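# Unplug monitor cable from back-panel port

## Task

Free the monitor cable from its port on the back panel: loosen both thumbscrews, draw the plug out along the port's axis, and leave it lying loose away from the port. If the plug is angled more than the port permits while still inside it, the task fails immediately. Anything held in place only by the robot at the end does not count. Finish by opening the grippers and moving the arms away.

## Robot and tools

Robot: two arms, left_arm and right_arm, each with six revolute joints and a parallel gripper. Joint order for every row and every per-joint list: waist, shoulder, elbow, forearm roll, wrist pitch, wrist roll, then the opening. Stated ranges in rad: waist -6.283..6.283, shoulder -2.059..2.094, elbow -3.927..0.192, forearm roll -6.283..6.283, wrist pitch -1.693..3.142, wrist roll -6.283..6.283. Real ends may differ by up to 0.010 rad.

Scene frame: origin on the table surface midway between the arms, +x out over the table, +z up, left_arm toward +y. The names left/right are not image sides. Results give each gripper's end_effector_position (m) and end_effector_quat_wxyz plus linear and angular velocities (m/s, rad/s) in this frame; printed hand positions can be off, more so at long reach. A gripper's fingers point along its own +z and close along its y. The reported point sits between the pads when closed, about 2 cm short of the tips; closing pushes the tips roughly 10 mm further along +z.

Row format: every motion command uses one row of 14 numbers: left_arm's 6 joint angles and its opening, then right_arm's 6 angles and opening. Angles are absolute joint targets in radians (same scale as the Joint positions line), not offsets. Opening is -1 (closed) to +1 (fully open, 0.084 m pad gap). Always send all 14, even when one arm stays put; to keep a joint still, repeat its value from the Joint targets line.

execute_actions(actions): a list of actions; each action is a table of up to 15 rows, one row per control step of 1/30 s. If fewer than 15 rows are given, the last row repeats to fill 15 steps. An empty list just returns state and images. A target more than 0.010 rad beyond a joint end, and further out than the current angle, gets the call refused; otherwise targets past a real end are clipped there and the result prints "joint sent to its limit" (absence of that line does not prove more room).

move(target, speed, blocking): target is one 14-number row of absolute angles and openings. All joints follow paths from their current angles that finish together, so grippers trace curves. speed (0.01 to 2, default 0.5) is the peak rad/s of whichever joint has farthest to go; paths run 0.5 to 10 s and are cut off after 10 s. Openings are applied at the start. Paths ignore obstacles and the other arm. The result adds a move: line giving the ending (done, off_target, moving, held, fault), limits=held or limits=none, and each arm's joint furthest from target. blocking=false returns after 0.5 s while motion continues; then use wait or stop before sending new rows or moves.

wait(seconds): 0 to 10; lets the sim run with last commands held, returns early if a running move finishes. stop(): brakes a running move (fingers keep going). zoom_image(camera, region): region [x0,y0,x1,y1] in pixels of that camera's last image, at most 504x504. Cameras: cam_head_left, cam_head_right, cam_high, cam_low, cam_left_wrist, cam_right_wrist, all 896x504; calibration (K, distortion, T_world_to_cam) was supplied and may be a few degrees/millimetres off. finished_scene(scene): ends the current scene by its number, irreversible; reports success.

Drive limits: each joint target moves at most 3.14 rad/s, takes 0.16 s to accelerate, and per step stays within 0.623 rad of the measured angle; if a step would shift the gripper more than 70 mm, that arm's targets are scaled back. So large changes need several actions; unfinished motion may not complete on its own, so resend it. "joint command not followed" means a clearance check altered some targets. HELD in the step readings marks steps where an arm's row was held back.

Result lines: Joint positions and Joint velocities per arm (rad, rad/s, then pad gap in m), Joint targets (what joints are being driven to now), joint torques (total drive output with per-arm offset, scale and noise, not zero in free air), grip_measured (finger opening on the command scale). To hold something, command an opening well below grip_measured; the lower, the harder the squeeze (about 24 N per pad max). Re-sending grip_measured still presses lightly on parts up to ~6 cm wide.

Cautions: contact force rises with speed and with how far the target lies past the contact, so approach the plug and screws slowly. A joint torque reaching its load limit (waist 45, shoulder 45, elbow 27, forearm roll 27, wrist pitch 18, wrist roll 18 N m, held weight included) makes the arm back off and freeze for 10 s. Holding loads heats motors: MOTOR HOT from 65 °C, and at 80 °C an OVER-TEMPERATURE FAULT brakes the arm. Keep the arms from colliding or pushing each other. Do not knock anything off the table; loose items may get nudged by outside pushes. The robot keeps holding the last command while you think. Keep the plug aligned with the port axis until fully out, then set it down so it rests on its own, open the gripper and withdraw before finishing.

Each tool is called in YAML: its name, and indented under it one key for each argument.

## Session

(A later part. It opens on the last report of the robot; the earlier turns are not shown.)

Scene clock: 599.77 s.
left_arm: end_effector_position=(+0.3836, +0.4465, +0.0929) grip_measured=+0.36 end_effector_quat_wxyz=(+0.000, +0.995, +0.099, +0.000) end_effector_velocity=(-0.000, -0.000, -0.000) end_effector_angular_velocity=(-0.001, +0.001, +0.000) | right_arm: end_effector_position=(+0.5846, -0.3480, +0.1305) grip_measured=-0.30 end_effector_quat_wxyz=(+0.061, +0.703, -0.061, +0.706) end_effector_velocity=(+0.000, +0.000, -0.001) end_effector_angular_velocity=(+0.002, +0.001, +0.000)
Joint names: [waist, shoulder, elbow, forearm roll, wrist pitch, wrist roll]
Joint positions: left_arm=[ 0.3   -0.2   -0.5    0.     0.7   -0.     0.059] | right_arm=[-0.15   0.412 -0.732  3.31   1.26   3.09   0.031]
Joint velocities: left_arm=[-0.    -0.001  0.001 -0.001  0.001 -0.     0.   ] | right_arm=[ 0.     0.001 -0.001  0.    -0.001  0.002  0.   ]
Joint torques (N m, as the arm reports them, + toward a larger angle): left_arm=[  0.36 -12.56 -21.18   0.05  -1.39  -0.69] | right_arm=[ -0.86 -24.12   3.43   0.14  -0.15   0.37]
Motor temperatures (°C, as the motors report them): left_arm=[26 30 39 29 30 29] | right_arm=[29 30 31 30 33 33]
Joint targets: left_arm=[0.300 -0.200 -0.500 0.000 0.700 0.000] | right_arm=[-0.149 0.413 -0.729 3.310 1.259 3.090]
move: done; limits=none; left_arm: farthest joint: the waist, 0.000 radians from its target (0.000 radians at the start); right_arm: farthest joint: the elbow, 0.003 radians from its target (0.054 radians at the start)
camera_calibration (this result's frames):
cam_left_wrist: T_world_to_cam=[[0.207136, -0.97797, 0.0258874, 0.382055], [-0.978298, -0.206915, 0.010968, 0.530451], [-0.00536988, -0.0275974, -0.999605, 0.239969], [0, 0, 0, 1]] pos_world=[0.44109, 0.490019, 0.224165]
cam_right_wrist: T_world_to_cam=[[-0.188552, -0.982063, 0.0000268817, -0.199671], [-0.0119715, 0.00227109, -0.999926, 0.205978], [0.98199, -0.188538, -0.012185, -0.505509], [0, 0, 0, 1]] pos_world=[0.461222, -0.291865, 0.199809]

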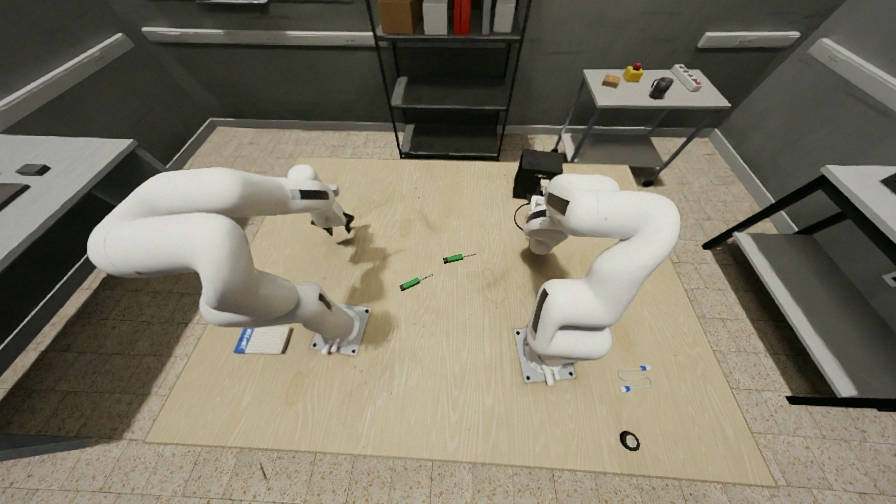

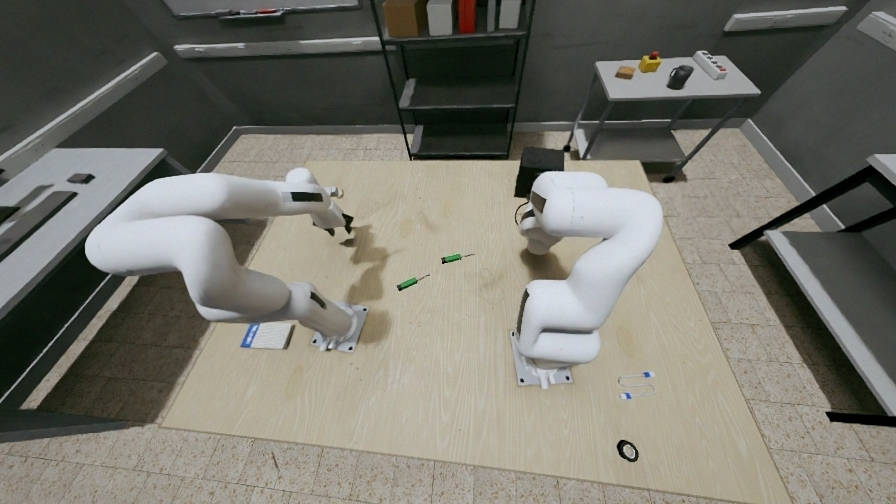

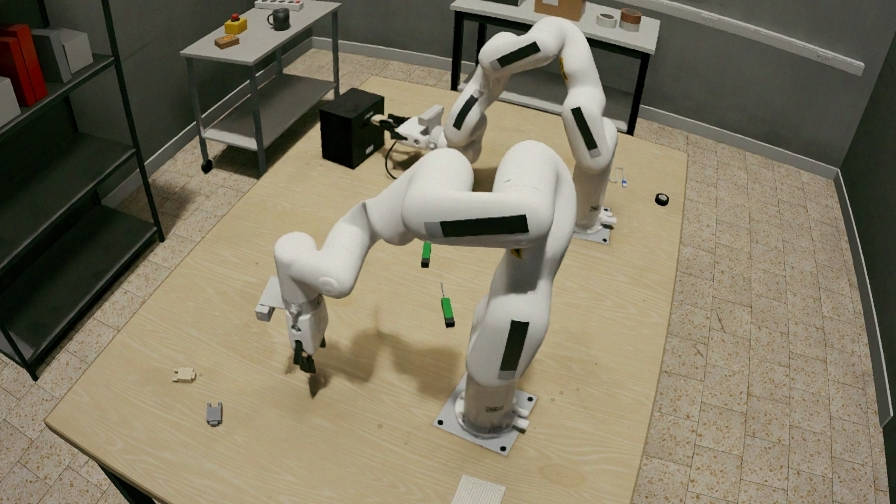

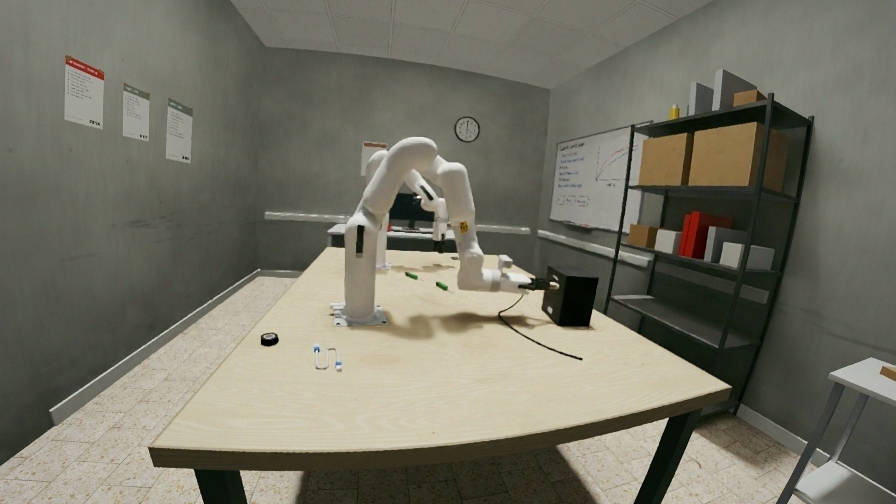

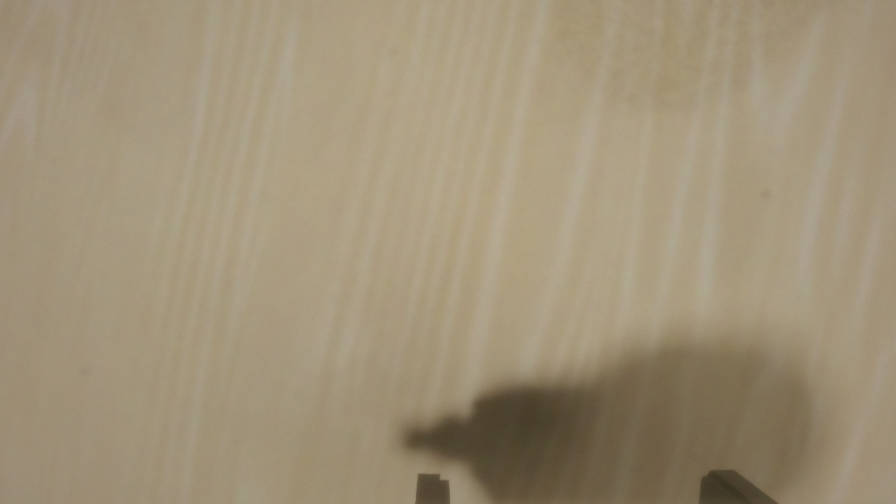

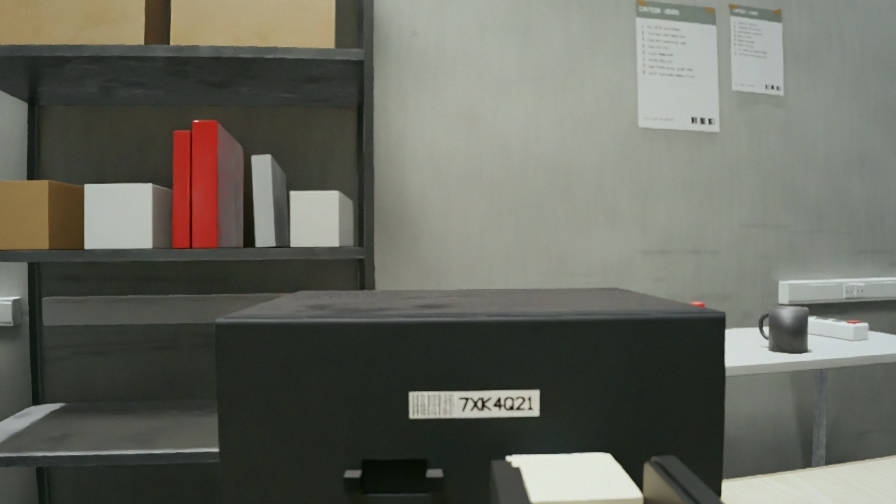

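Still held; slipped. Release and inspect.

execute_actions:
  actions:
    - [[0.3,-0.2,-0.5,0,0.7,0,0.37,-0.1495,0.413,-0.729,3.31,1.259,3.09,0.1]]
    - [[0.3,-0.2,-0.5,0,0.7,0,0.37,-0.153,0.47,-0.735,3.31,1.312,3.09,0.1]]
    - [[0.3,-0.2,-0.5,0,0.7,0,0.37,-0.153,0.47,-0.735,3.31,1.312,3.09,0.1]]

zoom_image:
  camera: "cam_right_wrist"
  region: [450,350,710,504]

Scene clock: 612.27 s.
left_arm: end_effector_position=(+0.3836, +0.4465, +0.0929) grip_measured=+0.36 end_effector_quat_wxyz=(+0.000, +0.995, +0.099, +0.000) end_effector_velocity=(+0.000, -0.000, +0.000) end_effector_angular_velocity=(+0.000, -0.000, -0.000) | right_arm: end_effector_position=(+0.5811, -0.3512, +0.1110) grip_measured=+0.09 end_effector_quat_wxyz=(+0.066, +0.704, -0.060, +0.705) end_effector_velocity=(-0.000, +0.000, -0.001) end_effector_angular_velocity=(-0.000, +0.001, +0.000)
Joint names: [waist, shoulder, elbow, forearm roll, wrist pitch, wrist roll]
Joint positions: left_arm=[ 0.3   -0.2   -0.5    0.     0.7   -0.     0.059] | right_arm=[-0.153  0.47  -0.735  3.31   1.312  3.09   0.048]
Joint velocities: left_arm=[-0.     0.    -0.001  0.     0.001  0.     0.   ] | right_arm=[ 0.     0.001  0.     0.     0.    -0.     0.   ]
Joint torques (N m, as the arm reports them, + toward a larger angle): left_arm=[  0.11 -12.82 -20.76   0.15  -1.41  -0.55] | right_arm=[ -1.96 -29.43 -11.27  -0.62   1.55   0.47]
Motor temperatures (°C, as the motors report them): left_arm=[26 30 39 29 30 29] | right_arm=[29 30 31 30 33 33]
Joint targets: left_arm=[0.300 -0.200 -0.500 0.000 0.700 0.000] | right_arm=[-0.153 0.470 -0.735 3.310 1.312 3.090]
Step readings (joint positions; steps 1 to 15: 1st action; 16 to 30: 2nd action; 31 to 45: 3rd action):
0: left_arm=[0.300 -0.200 -0.500 -0.000 0.700 0.000] | right_arm=[-0.150 0.413 -0.732 3.310 1.259 3.090]
1: left_arm=[0.300 -0.200 -0.500 -0.000 0.700 -0.000] | right_arm=[-0.150 0.413 -0.732 3.310 1.259 3.090]
2: left_arm=[0.300 -0.200 -0.500 -0.000 0.700 0.000] | right_arm=[-0.149 0.413 -0.726 3.310 1.256 3.090]
4: left_arm=[0.300 -0.200 -0.500 -0.000 0.700 -0.000] | right_arm=[-0.149 0.416 -0.717 3.310 1.254 3.090]
8: left_arm=[0.300 -0.200 -0.500 -0.000 0.700 -0.000] | right_arm=[-0.149 0.415 -0.723 3.310 1.256 3.090]
15: left_arm=[0.300 -0.200 -0.500 -0.000 0.700 -0.000] | right_arm=[-0.149 0.413 -0.728 3.310 1.258 3.090]
16: left_arm=[0.300 -0.200 -0.500 -0.000 0.700 0.000] | right_arm=[-0.149 0.414 -0.728 3.310 1.259 3.090]
17: left_arm=[0.300 -0.200 -0.500 0.000 0.700 0.000] | right_arm=[-0.150 0.419 -0.730 3.310 1.266 3.090]
19: left_arm=[0.300 -0.200 -0.500 -0.000 0.700 0.000] | right_arm=[-0.151 0.444 -0.734 3.310 1.290 3.090]
23: left_arm=[0.300 -0.200 -0.500 -0.000 0.700 -0.000] | right_arm=[-0.153 0.466 -0.734 3.310 1.307 3.090]
30: left_arm=[0.300 -0.200 -0.500 -0.000 0.700 -0.000] | right_arm=[-0.153 0.469 -0.735 3.310 1.312 3.090]
31: left_arm=[0.300 -0.200 -0.500 0.000 0.700 -0.000] | right_arm=[-0.153 0.469 -0.735 3.310 1.312 3.090]
32: left_arm=[0.300 -0.200 -0.500 0.000 0.700 -0.000] | right_arm=[-0.153 0.470 -0.735 3.310 1.312 3.090]
34: left_arm=[0.300 -0.200 -0.500 -0.000 0.700 -0.000] | right_arm=[-0.153 0.470 -0.735 3.310 1.312 3.090]
38: left_arm=[0.300 -0.200 -0.500 0.000 0.700 0.000] | right_arm=[-0.153 0.470 -0.735 3.310 1.312 3.090]
45: Joint positions above
camera_calibration (this result's frames):
cam_left_wrist: T_world_to_cam=[[0.207135, -0.97797, 0.0258873, 0.382055], [-0.978298, -0.206914, 0.0109683, 0.53045], [-0.0053702, -0.0275974, -0.999605, 0.239969], [0, 0, 0, 1]] pos_world=[0.44109, 0.490019, 0.224165]
cam_right_wrist: T_world_to_cam=[[-0.194328, -0.980898, 0.00874121, -0.200669], [-0.0148782, -0.00596275, -0.999872, 0.18521], [0.980824, -0.194433, -0.0134352, -0.504151], [0, 0, 0, 1]] pos_world=[0.458243, -0.293754, 0.180166]

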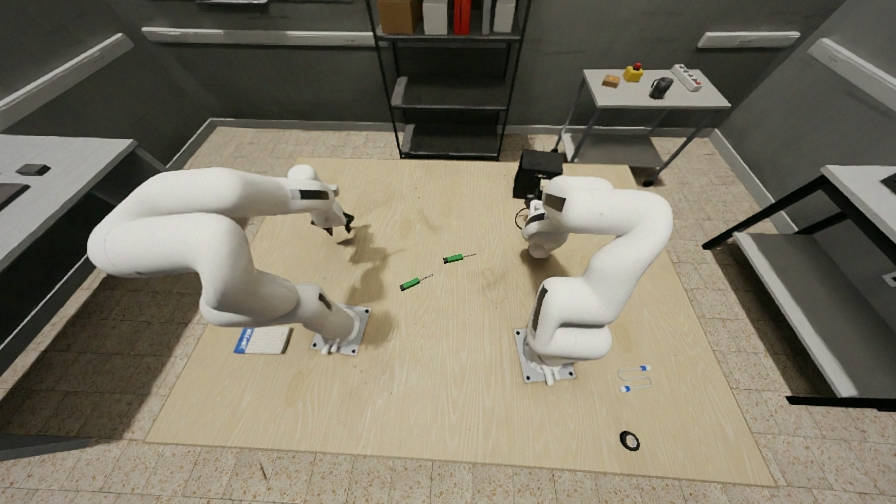

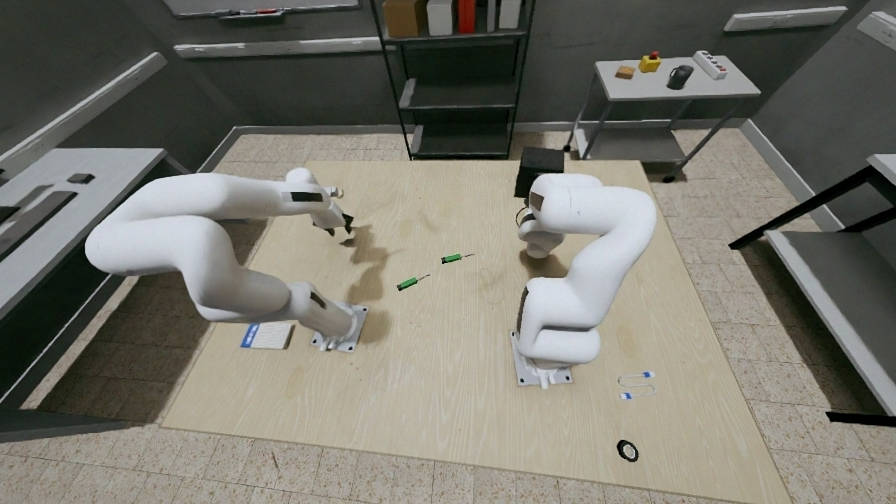

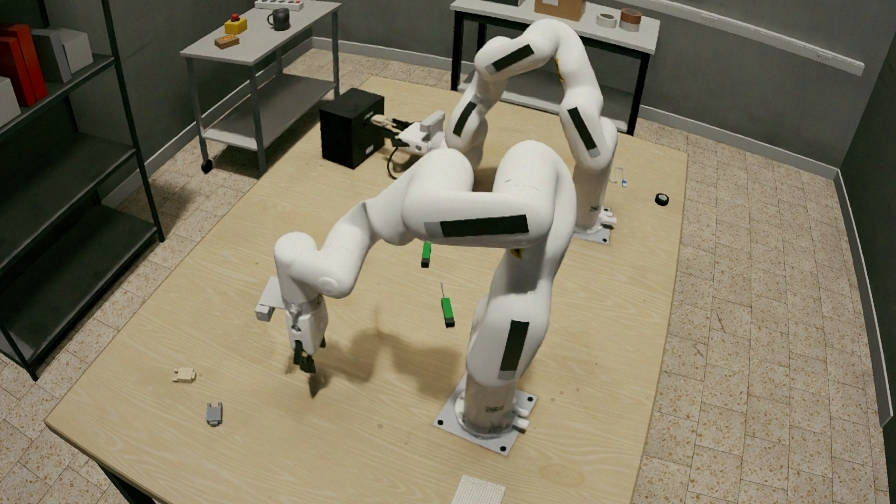

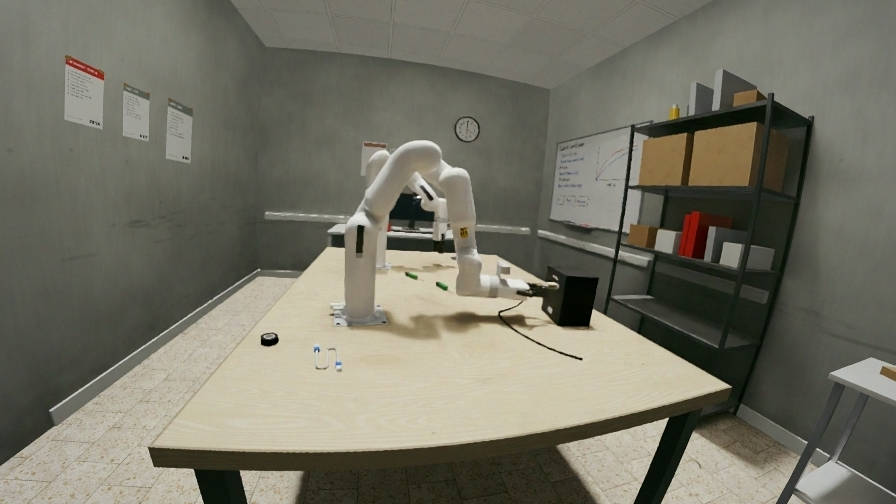

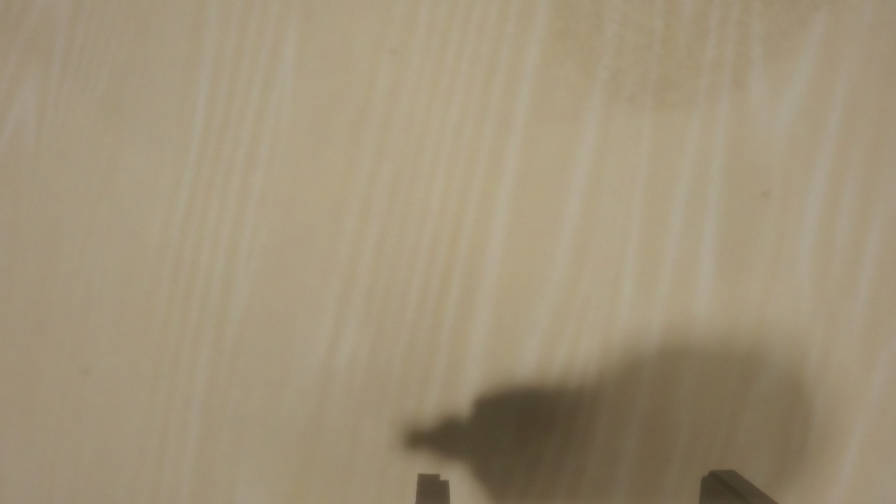

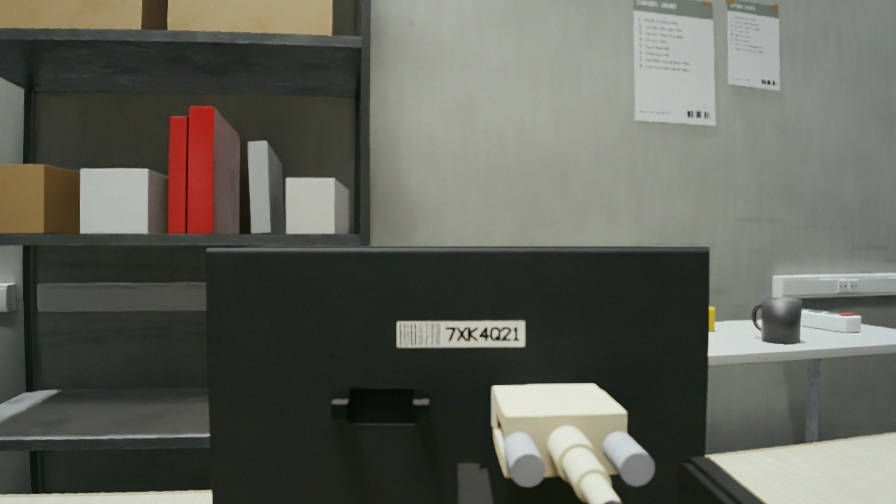

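Region (450, 350, 710, 504) of cam_right_wrist's 896x504 image, scaled by 1.938, with more detail than that image has; it fills the top 299 rows of this view, and the rest is white.

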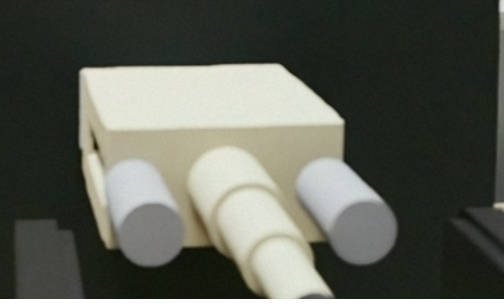

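execute_actions:
  actions:
    - [[0.3,-0.2,-0.5,0,0.7,0,0.37,-0.1495,0.413,-0.729,3.31,1.259,3.1,0]]
    - [[0.3,-0.2,-0.5,0,0.7,0,0.37,-0.1495,0.413,-0.729,3.31,1.259,3.6,0]]
    - [[0.3,-0.2,-0.5,0,0.7,0,0.37,-0.1495,0.413,-0.729,3.31,1.259,3.6,-0.8]]
    - [[0.3,-0.2,-0.5,0,0.7,0,0.37,-0.1495,0.413,-0.729,3.31,1.259,3.27,-0.8]]
    - [[0.3,-0.2,-0.5,0,0.7,0,0.37,-0.1495,0.413,-0.729,3.31,1.259,2.93,-0.8]]
    - [[0.3,-0.2,-0.5,0,0.7,0,0.37,-0.1495,0.413,-0.729,3.31,1.259,2.6,-0.8]]
    - [[0.3,-0.2,-0.5,0,0.7,0,0.37,-0.1495,0.413,-0.729,3.31,1.259,2.6,0]]
    - [[0.3,-0.2,-0.5,0,0.7,0,0.37,-0.1495,0.413,-0.729,3.31,1.259,3.1,0]]
    - [[0.3,-0.2,-0.5,0,0.7,0,0.37,-0.1495,0.413,-0.729,3.31,1.259,3.6,0]]
    - [[0.3,-0.2,-0.5,0,0.7,0,0.37,-0.1495,0.413,-0.729,3.31,1.259,3.6,-0.8]]
    - [[0.3,-0.2,-0.5,0,0.7,0,0.37,-0.1495,0.413,-0.729,3.31,1.259,3.27,-0.8]]
    - [[0.3,-0.2,-0.5,0,0.7,0,0.37,-0.1495,0.413,-0.729,3.31,1.259,2.93,-0.8]]
    - [[0.3,-0.2,-0.5,0,0.7,0,0.37,-0.1495,0.413,-0.729,3.31,1.259,2.6,-0.8]]
    - [[0.3,-0.2,-0.5,0,0.7,0,0.37,-0.1495,0.413,-0.729,3.31,1.259,2.6,0]]
    - [[0.3,-0.2,-0.5,0,0.7,0,0.37,-0.1495,0.413,-0.729,3.31,1.259,3.1,0]]
    - [[0.3,-0.2,-0.5,0,0.7,0,0.37,-0.1495,0.413,-0.729,3.31,1.259,3.6,0]]
    - [[0.3,-0.2,-0.5,0,0.7,0,0.37,-0.1495,0.413,-0.729,3.31,1.259,3.6,-0.8]]
    - [[0.3,-0.2,-0.5,0,0.7,0,0.37,-0.1495,0.413,-0.729,3.31,1.259,3.27,-0.8]]
    - [[0.3,-0.2,-0.5,0,0.7,0,0.37,-0.1495,0.413,-0.729,3.31,1.259,2.93,-0.8]]
    - [[0.3,-0.2,-0.5,0,0.7,0,0.37,-0.1495,0.413,-0.729,3.31,1.259,2.6,-0.8]]
    - [[0.3,-0.2,-0.5,0,0.7,0,0.37,-0.1495,0.413,-0.729,3.31,1.259,2.6,0]]
    - [[0.3,-0.2,-0.5,0,0.7,0,0.37,-0.1495,0.413,-0.729,3.31,1.259,3.09,0.1]]
    - [[0.3,-0.2,-0.5,0,0.7,0,0.37,-0.153,0.47,-0.735,3.31,1.312,3.09,0.1]]
    - [[0.3,-0.2,-0.5,0,0.7,0,0.37,-0.153,0.47,-0.735,3.31,1.312,3.09,0.1]]

zoom_image:
  camera: "cam_right_wrist"
  region: [450,350,710,504]

Scene clock: 657.70 s.
left_arm: end_effector_position=(+0.3836, +0.4465, +0.0929) grip_measured=+0.36 end_effector_quat_wxyz=(+0.000, +0.995, +0.099, +0.000) end_effector_velocity=(+0.000, -0.000, -0.000) end_effector_angular_velocity=(-0.000, +0.000, +0.001) | right_arm: end_effector_position=(+0.5811, -0.3512, +0.1109) grip_measured=+0.09 end_effector_quat_wxyz=(+0.066, +0.704, -0.060, +0.705) end_effector_velocity=(-0.000, +0.000, -0.000) end_effector_angular_velocity=(-0.001, +0.001, +0.001)
Joint names: [waist, shoulder, elbow, forearm roll, wrist pitch, wrist roll]
Joint positions: left_arm=[ 0.3   -0.2   -0.5    0.     0.7   -0.     0.059] | right_arm=[-0.153  0.47  -0.735  3.31   1.312  3.09   0.048]
Joint velocities: left_arm=[-0.     0.001 -0.001 -0.     0.    -0.001 -0.   ] | right_arm=[ 0.     0.001  0.    -0.001  0.    -0.    -0.   ]
Joint torques (N m, as the arm reports them, + toward a larger angle): left_arm=[  0.64 -13.06 -21.28   0.02  -1.57  -0.55] | right_arm=[ -2.07 -29.54 -10.94  -0.17   1.44   0.43]
Motor temperatures (°C, as the motors report them): left_arm=[26 30 39 29 30 29] | right_arm=[29 30 31 30 33 33]
Joint targets: left_arm=[0.300 -0.200 -0.500 0.000 0.700 0.000] | right_arm=[-0.153 0.470 -0.735 3.310 1.312 3.090]
Step readings (joint positions; steps 1 to 15: 1st action; 16 to 30: 2nd action; 31 to 45: 3rd action; 46 to 60: 4th action; 61 to 75: 5th action; 76 to 90: 6th action; 91 to 105: 7th action; 106 to 120: 8th action; 121 to 135: 9th action; 136 to 150: 10th action; 151 to 165: 11th action; 166 to 180: 12th action; 181 to 195: 13th action):
0: left_arm=[0.300 -0.200 -0.500 -0.000 0.700 -0.000] | right_arm=[-0.153 0.470 -0.735 3.310 1.312 3.090]
1: left_arm=[0.300 -0.200 -0.500 -0.000 0.700 0.000] | right_arm=[-0.153 0.470 -0.735 3.310 1.311 3.090]
2: left_arm=[0.300 -0.200 -0.500 0.000 0.700 0.000] | right_arm=[-0.153 0.465 -0.734 3.310 1.305 3.091]
4: left_arm=[0.300 -0.200 -0.500 -0.000 0.700 0.000] | right_arm=[-0.151 0.439 -0.729 3.310 1.281 3.096]
8: left_arm=[0.300 -0.200 -0.500 0.000 0.700 0.000] | right_arm=[-0.149 0.417 -0.730 3.310 1.264 3.099]
15: left_arm=[0.300 -0.200 -0.500 0.000 0.700 -0.000] | right_arm=[-0.150 0.414 -0.729 3.310 1.259 3.100]
16: left_arm=[0.300 -0.200 -0.500 -0.000 0.700 -0.000] | right_arm=[-0.149 0.414 -0.729 3.310 1.259 3.101]
17: left_arm=[0.300 -0.200 -0.500 0.000 0.700 -0.000] | right_arm=[-0.149 0.413 -0.729 3.310 1.259 3.107]
19: left_arm=[0.300 -0.200 -0.500 -0.000 0.700 -0.000] | right_arm=[-0.149 0.413 -0.729 3.310 1.259 3.158]
23: left_arm=[0.300 -0.200 -0.500 -0.000 0.700 -0.000] | right_arm=[-0.149 0.413 -0.729 3.310 1.259 3.411]
30: left_arm=[0.300 -0.200 -0.500 -0.000 0.700 -0.000] | right_arm=[-0.150 0.413 -0.729 3.310 1.259 3.587]
31: left_arm=[0.300 -0.200 -0.500 -0.000 0.700 -0.000] | right_arm=[-0.150 0.413 -0.729 3.310 1.259 3.591]
32: left_arm=[0.300 -0.200 -0.500 0.000 0.700 -0.000] | right_arm=[-0.150 0.413 -0.729 3.310 1.259 3.594]
34: left_arm=[0.300 -0.200 -0.500 0.000 0.700 0.000] | right_arm=[-0.150 0.413 -0.729 3.310 1.259 3.597]
38: left_arm=[0.300 -0.200 -0.500 0.000 0.700 -0.000] | right_arm=[-0.150 0.413 -0.729 3.310 1.259 3.599]
45: left_arm=[0.300 -0.200 -0.500 -0.000 0.700 -0.000] | right_arm=[-0.150 0.413 -0.729 3.310 1.259 3.600]
46: left_arm=[0.300 -0.200 -0.500 0.000 0.700 0.000] | right_arm=[-0.150 0.413 -0.729 3.310 1.259 3.599]
47: left_arm=[0.300 -0.200 -0.500 0.000 0.700 0.000] | right_arm=[-0.150 0.413 -0.729 3.310 1.259 3.593]
49: left_arm=[0.300 -0.200 -0.500 0.000 0.700 0.000] | right_arm=[-0.150 0.413 -0.729 3.310 1.260 3.542]
53: left_arm=[0.300 -0.200 -0.500 -0.000 0.700 0.000] | right_arm=[-0.150 0.411 -0.728 3.311 1.262 3.353]
60: left_arm=[0.300 -0.200 -0.500 -0.000 0.700 0.000] | right_arm=[-0.150 0.412 -0.729 3.310 1.260 3.276]
61: left_arm=[0.300 -0.200 -0.500 0.000 0.700 0.000] | right_arm=[-0.150 0.412 -0.729 3.310 1.260 3.273]
62: left_arm=[0.300 -0.200 -0.500 -0.000 0.700 -0.000] | right_arm=[-0.150 0.412 -0.729 3.310 1.260 3.265]
64: left_arm=[0.300 -0.200 -0.500 -0.000 0.700 -0.000] | right_arm=[-0.150 0.413 -0.729 3.310 1.260 3.213]
68: left_arm=[0.300 -0.200 -0.500 0.000 0.700 0.000] | right_arm=[-0.149 0.413 -0.730 3.310 1.259 3.018]
75: left_arm=[0.300 -0.200 -0.500 -0.000 0.700 -0.000] | right_arm=[-0.149 0.413 -0.730 3.310 1.259 2.936]
76: left_arm=[0.300 -0.200 -0.500 -0.000 0.700 -0.000] | right_arm=[-0.149 0.413 -0.730 3.310 1.259 2.934]
77: left_arm=[0.300 -0.200 -0.500 -0.000 0.700 -0.000] | right_arm=[-0.149 0.413 -0.729 3.310 1.259 2.926]
79: left_arm=[0.300 -0.200 -0.500 0.000 0.700 0.000] | right_arm=[-0.149 0.413 -0.729 3.310 1.259 2.873]
83: left_arm=[0.300 -0.200 -0.500 -0.000 0.700 0.000] | right_arm=[-0.149 0.413 -0.729 3.310 1.259 2.683]
90: left_arm=[0.300 -0.200 -0.500 0.000 0.700 -0.000] | right_arm=[-0.149 0.413 -0.729 3.310 1.259 2.606]
91: left_arm=[0.300 -0.200 -0.500 0.000 0.700 -0.000] | right_arm=[-0.149 0.413 -0.729 3.310 1.259 2.604]
92: left_arm=[0.300 -0.200 -0.500 0.000 0.700 0.000] | right_arm=[-0.149 0.414 -0.730 3.310 1.257 2.603]
94: left_arm=[0.300 -0.200 -0.500 0.000 0.700 0.000] | right_arm=[-0.149 0.416 -0.729 3.310 1.256 2.601]
98: left_arm=[0.300 -0.200 -0.500 -0.000 0.700 0.000] | right_arm=[-0.149 0.415 -0.729 3.310 1.257 2.600]
105: left_arm=[0.300 -0.200 -0.500 0.000 0.700 -0.000] | right_arm=[-0.149 0.414 -0.729 3.310 1.258 2.600]
106: left_arm=[0.300 -0.200 -0.500 0.000 0.700 0.000] | right_arm=[-0.149 0.414 -0.729 3.310 1.259 2.601]
107: left_arm=[0.300 -0.200 -0.500 -0.000 0.700 -0.000] | right_arm=[-0.149 0.413 -0.729 3.310 1.259 2.607]
109: left_arm=[0.300 -0.200 -0.500 -0.000 0.700 0.000] | right_arm=[-0.149 0.413 -0.729 3.310 1.259 2.658]
113: left_arm=[0.300 -0.200 -0.500 0.000 0.700 0.000] | right_arm=[-0.149 0.413 -0.729 3.310 1.259 2.911]
120: left_arm=[0.300 -0.200 -0.500 -0.000 0.700 -0.000] | right_arm=[-0.149 0.413 -0.729 3.310 1.259 3.087]
121: left_arm=[0.300 -0.200 -0.500 0.000 0.700 -0.000] | right_arm=[-0.149 0.413 -0.729 3.310 1.259 3.092]
122: left_arm=[0.300 -0.200 -0.500 0.000 0.700 0.000] | right_arm=[-0.149 0.413 -0.729 3.310 1.259 3.101]
124: left_arm=[0.300 -0.200 -0.500 -0.000 0.700 -0.000] | right_arm=[-0.149 0.413 -0.729 3.310 1.259 3.155]
128: left_arm=[0.300 -0.200 -0.500 0.000 0.700 -0.000] | right_arm=[-0.150 0.413 -0.729 3.310 1.259 3.410]
135: left_arm=[0.300 -0.200 -0.500 0.000 0.700 -0.000] | right_arm=[-0.150 0.413 -0.729 3.310 1.259 3.587]
136: left_arm=[0.300 -0.200 -0.500 -0.000 0.700 0.000] | right_arm=[-0.150 0.413 -0.729 3.310 1.259 3.591]
137: left_arm=[0.300 -0.200 -0.500 -0.000 0.700 -0.000] | right_arm=[-0.150 0.413 -0.729 3.310 1.259 3.594]
139: left_arm=[0.300 -0.200 -0.500 0.000 0.700 -0.000] | right_arm=[-0.150 0.413 -0.729 3.310 1.259 3.597]
143: left_arm=[0.300 -0.200 -0.500 0.000 0.700 -0.000] | right_arm=[-0.150 0.413 -0.729 3.310 1.259 3.599]
150: left_arm=[0.300 -0.200 -0.500 -0.000 0.700 0.000] | right_arm=[-0.150 0.413 -0.729 3.310 1.259 3.600]
151: left_arm=[0.300 -0.200 -0.500 0.000 0.700 0.000] | right_arm=[-0.150 0.413 -0.729 3.310 1.259 3.599]
152: left_arm=[0.300 -0.200 -0.500 0.000 0.700 -0.000] | right_arm=[-0.150 0.413 -0.729 3.310 1.259 3.593]
154: left_arm=[0.300 -0.200 -0.500 0.000 0.700 0.000] | right_arm=[-0.150 0.413 -0.729 3.310 1.260 3.542]
158: left_arm=[0.300 -0.200 -0.500 0.000 0.700 0.000] | right_arm=[-0.150 0.411 -0.728 3.311 1.262 3.353]
165: left_arm=[0.300 -0.200 -0.500 0.000 0.700 -0.000] | right_arm=[-0.150 0.412 -0.729 3.310 1.260 3.276]
166: left_arm=[0.300 -0.200 -0.500 0.000 0.700 0.000] | right_arm=[-0.150 0.412 -0.729 3.310 1.260 3.273]
167: left_arm=[0.300 -0.200 -0.500 -0.000 0.700 0.000] | right_arm=[-0.150 0.412 -0.729 3.310 1.260 3.265]
169: left_arm=[0.300 -0.200 -0.500 -0.000 0.700 0.000] | right_arm=[-0.150 0.413 -0.729 3.310 1.259 3.213]
173: left_arm=[0.300 -0.200 -0.500 -0.000 0.700 0.000] | right_arm=[-0.149 0.413 -0.729 3.310 1.259 3.018]
180: left_arm=[0.300 -0.200 -0.500 0.000 0.700 0.000] | right_arm=[-0.149 0.413 -0.729 3.310 1.259 2.936]
181: left_arm=[0.300 -0.200 -0.500 -0.000 0.700 -0.000] | right_arm=[-0.149 0.413 -0.729 3.310 1.259 2.934]
182: left_arm=[0.300 -0.200 -0.500 0.000 0.700 -0.000] | right_arm=[-0.149 0.413 -0.729 3.310 1.259 2.926]
184: left_arm=[0.300 -0.200 -0.500 0.000 0.700 0.000] | right_arm=[-0.149 0.413 -0.729 3.310 1.259 2.873]
Lines left out of this list: 57.
camera_calibration (this result's frames):
cam_left_wrist: T_world_to_cam=[[0.207135, -0.97797, 0.0258873, 0.382055], [-0.978298, -0.206915, 0.0109683, 0.53045], [-0.00537017, -0.0275974, -0.999605, 0.239969], [0, 0, 0, 1]] pos_world=[0.44109, 0.490019, 0.224165]
cam_right_wrist: T_world_to_cam=[[-0.194323, -0.980899, 0.00874752, -0.200672], [-0.0149146, -0.00596203, -0.999871, 0.185216], [0.980824, -0.194429, -0.0134711, -0.504137], [0, 0, 0, 1]] pos_world=[0.458237, -0.293753, 0.180156]

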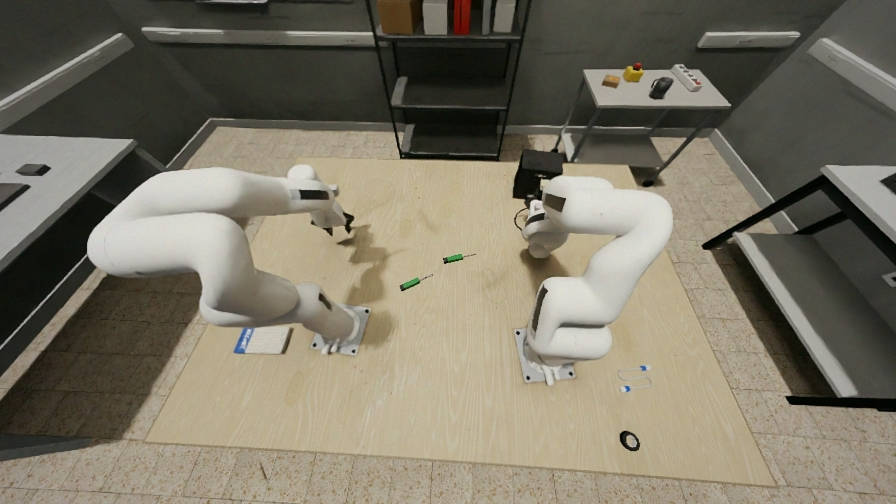

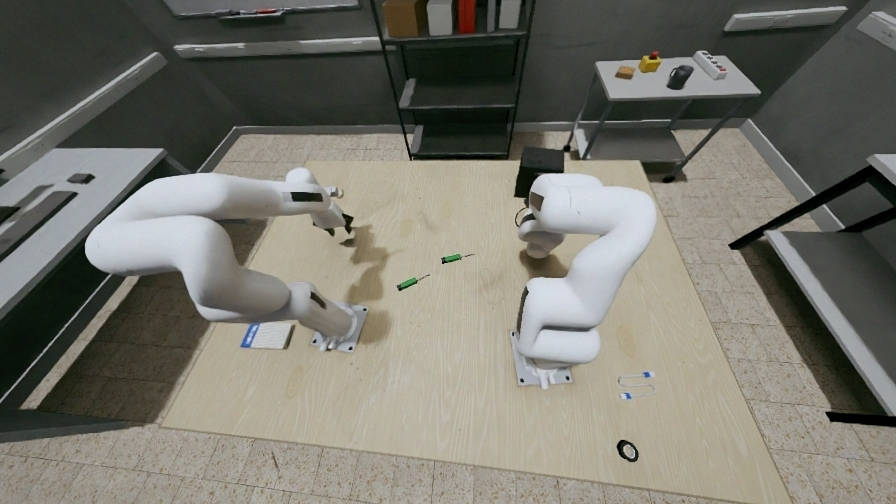

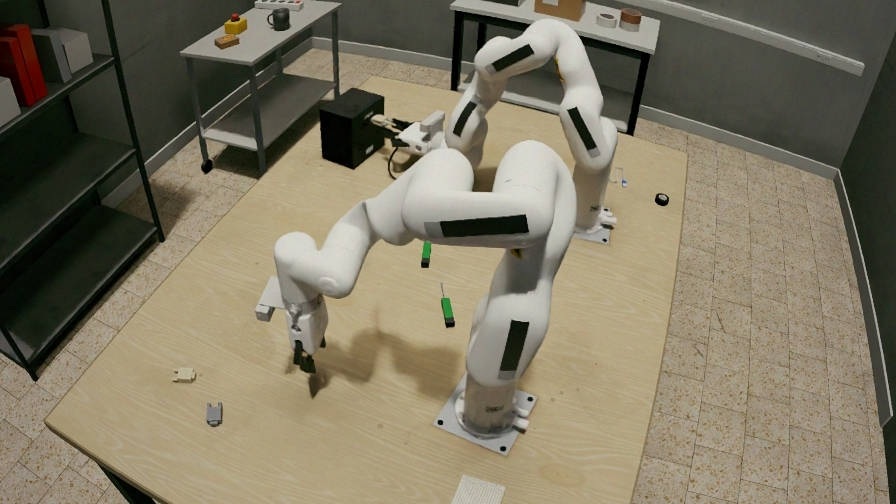

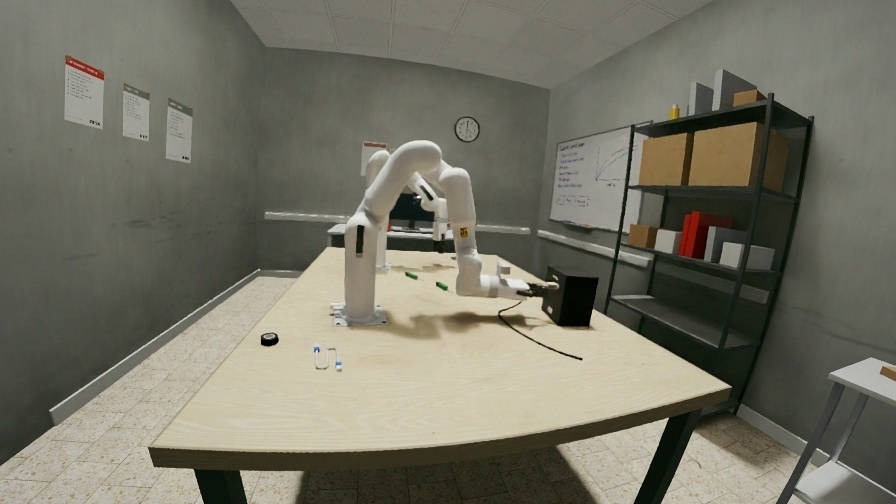

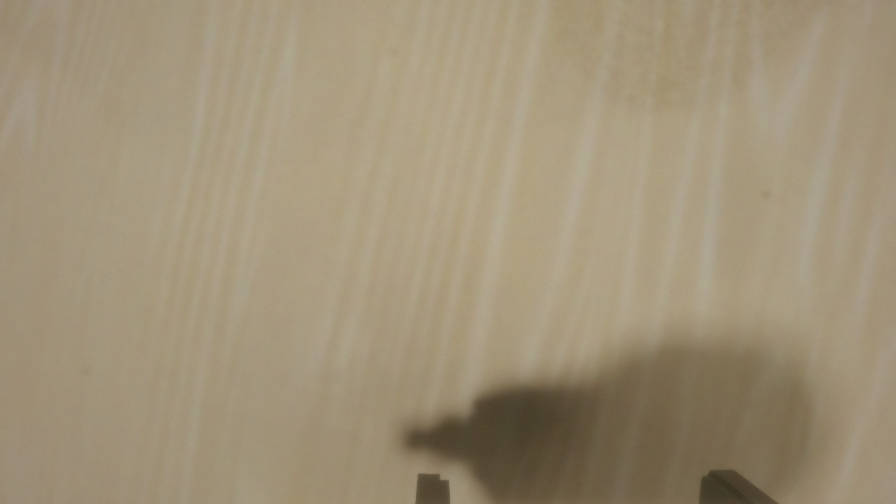

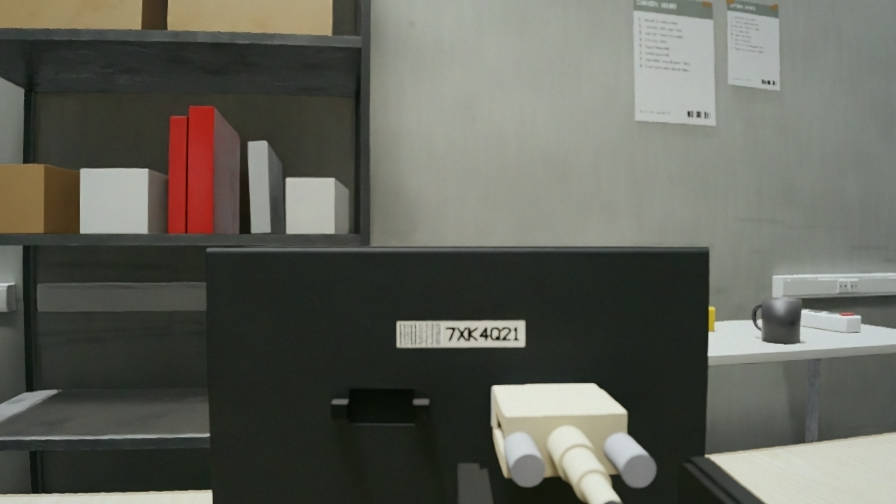

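Region (450, 350, 710, 504) of cam_right_wrist's 896x504 image, scaled by 1.938, with more detail than that image has; it fills the top 299 rows of this view, and the rest is white.

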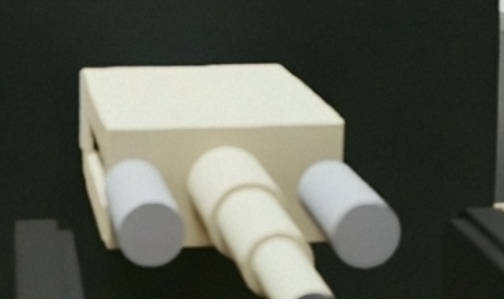

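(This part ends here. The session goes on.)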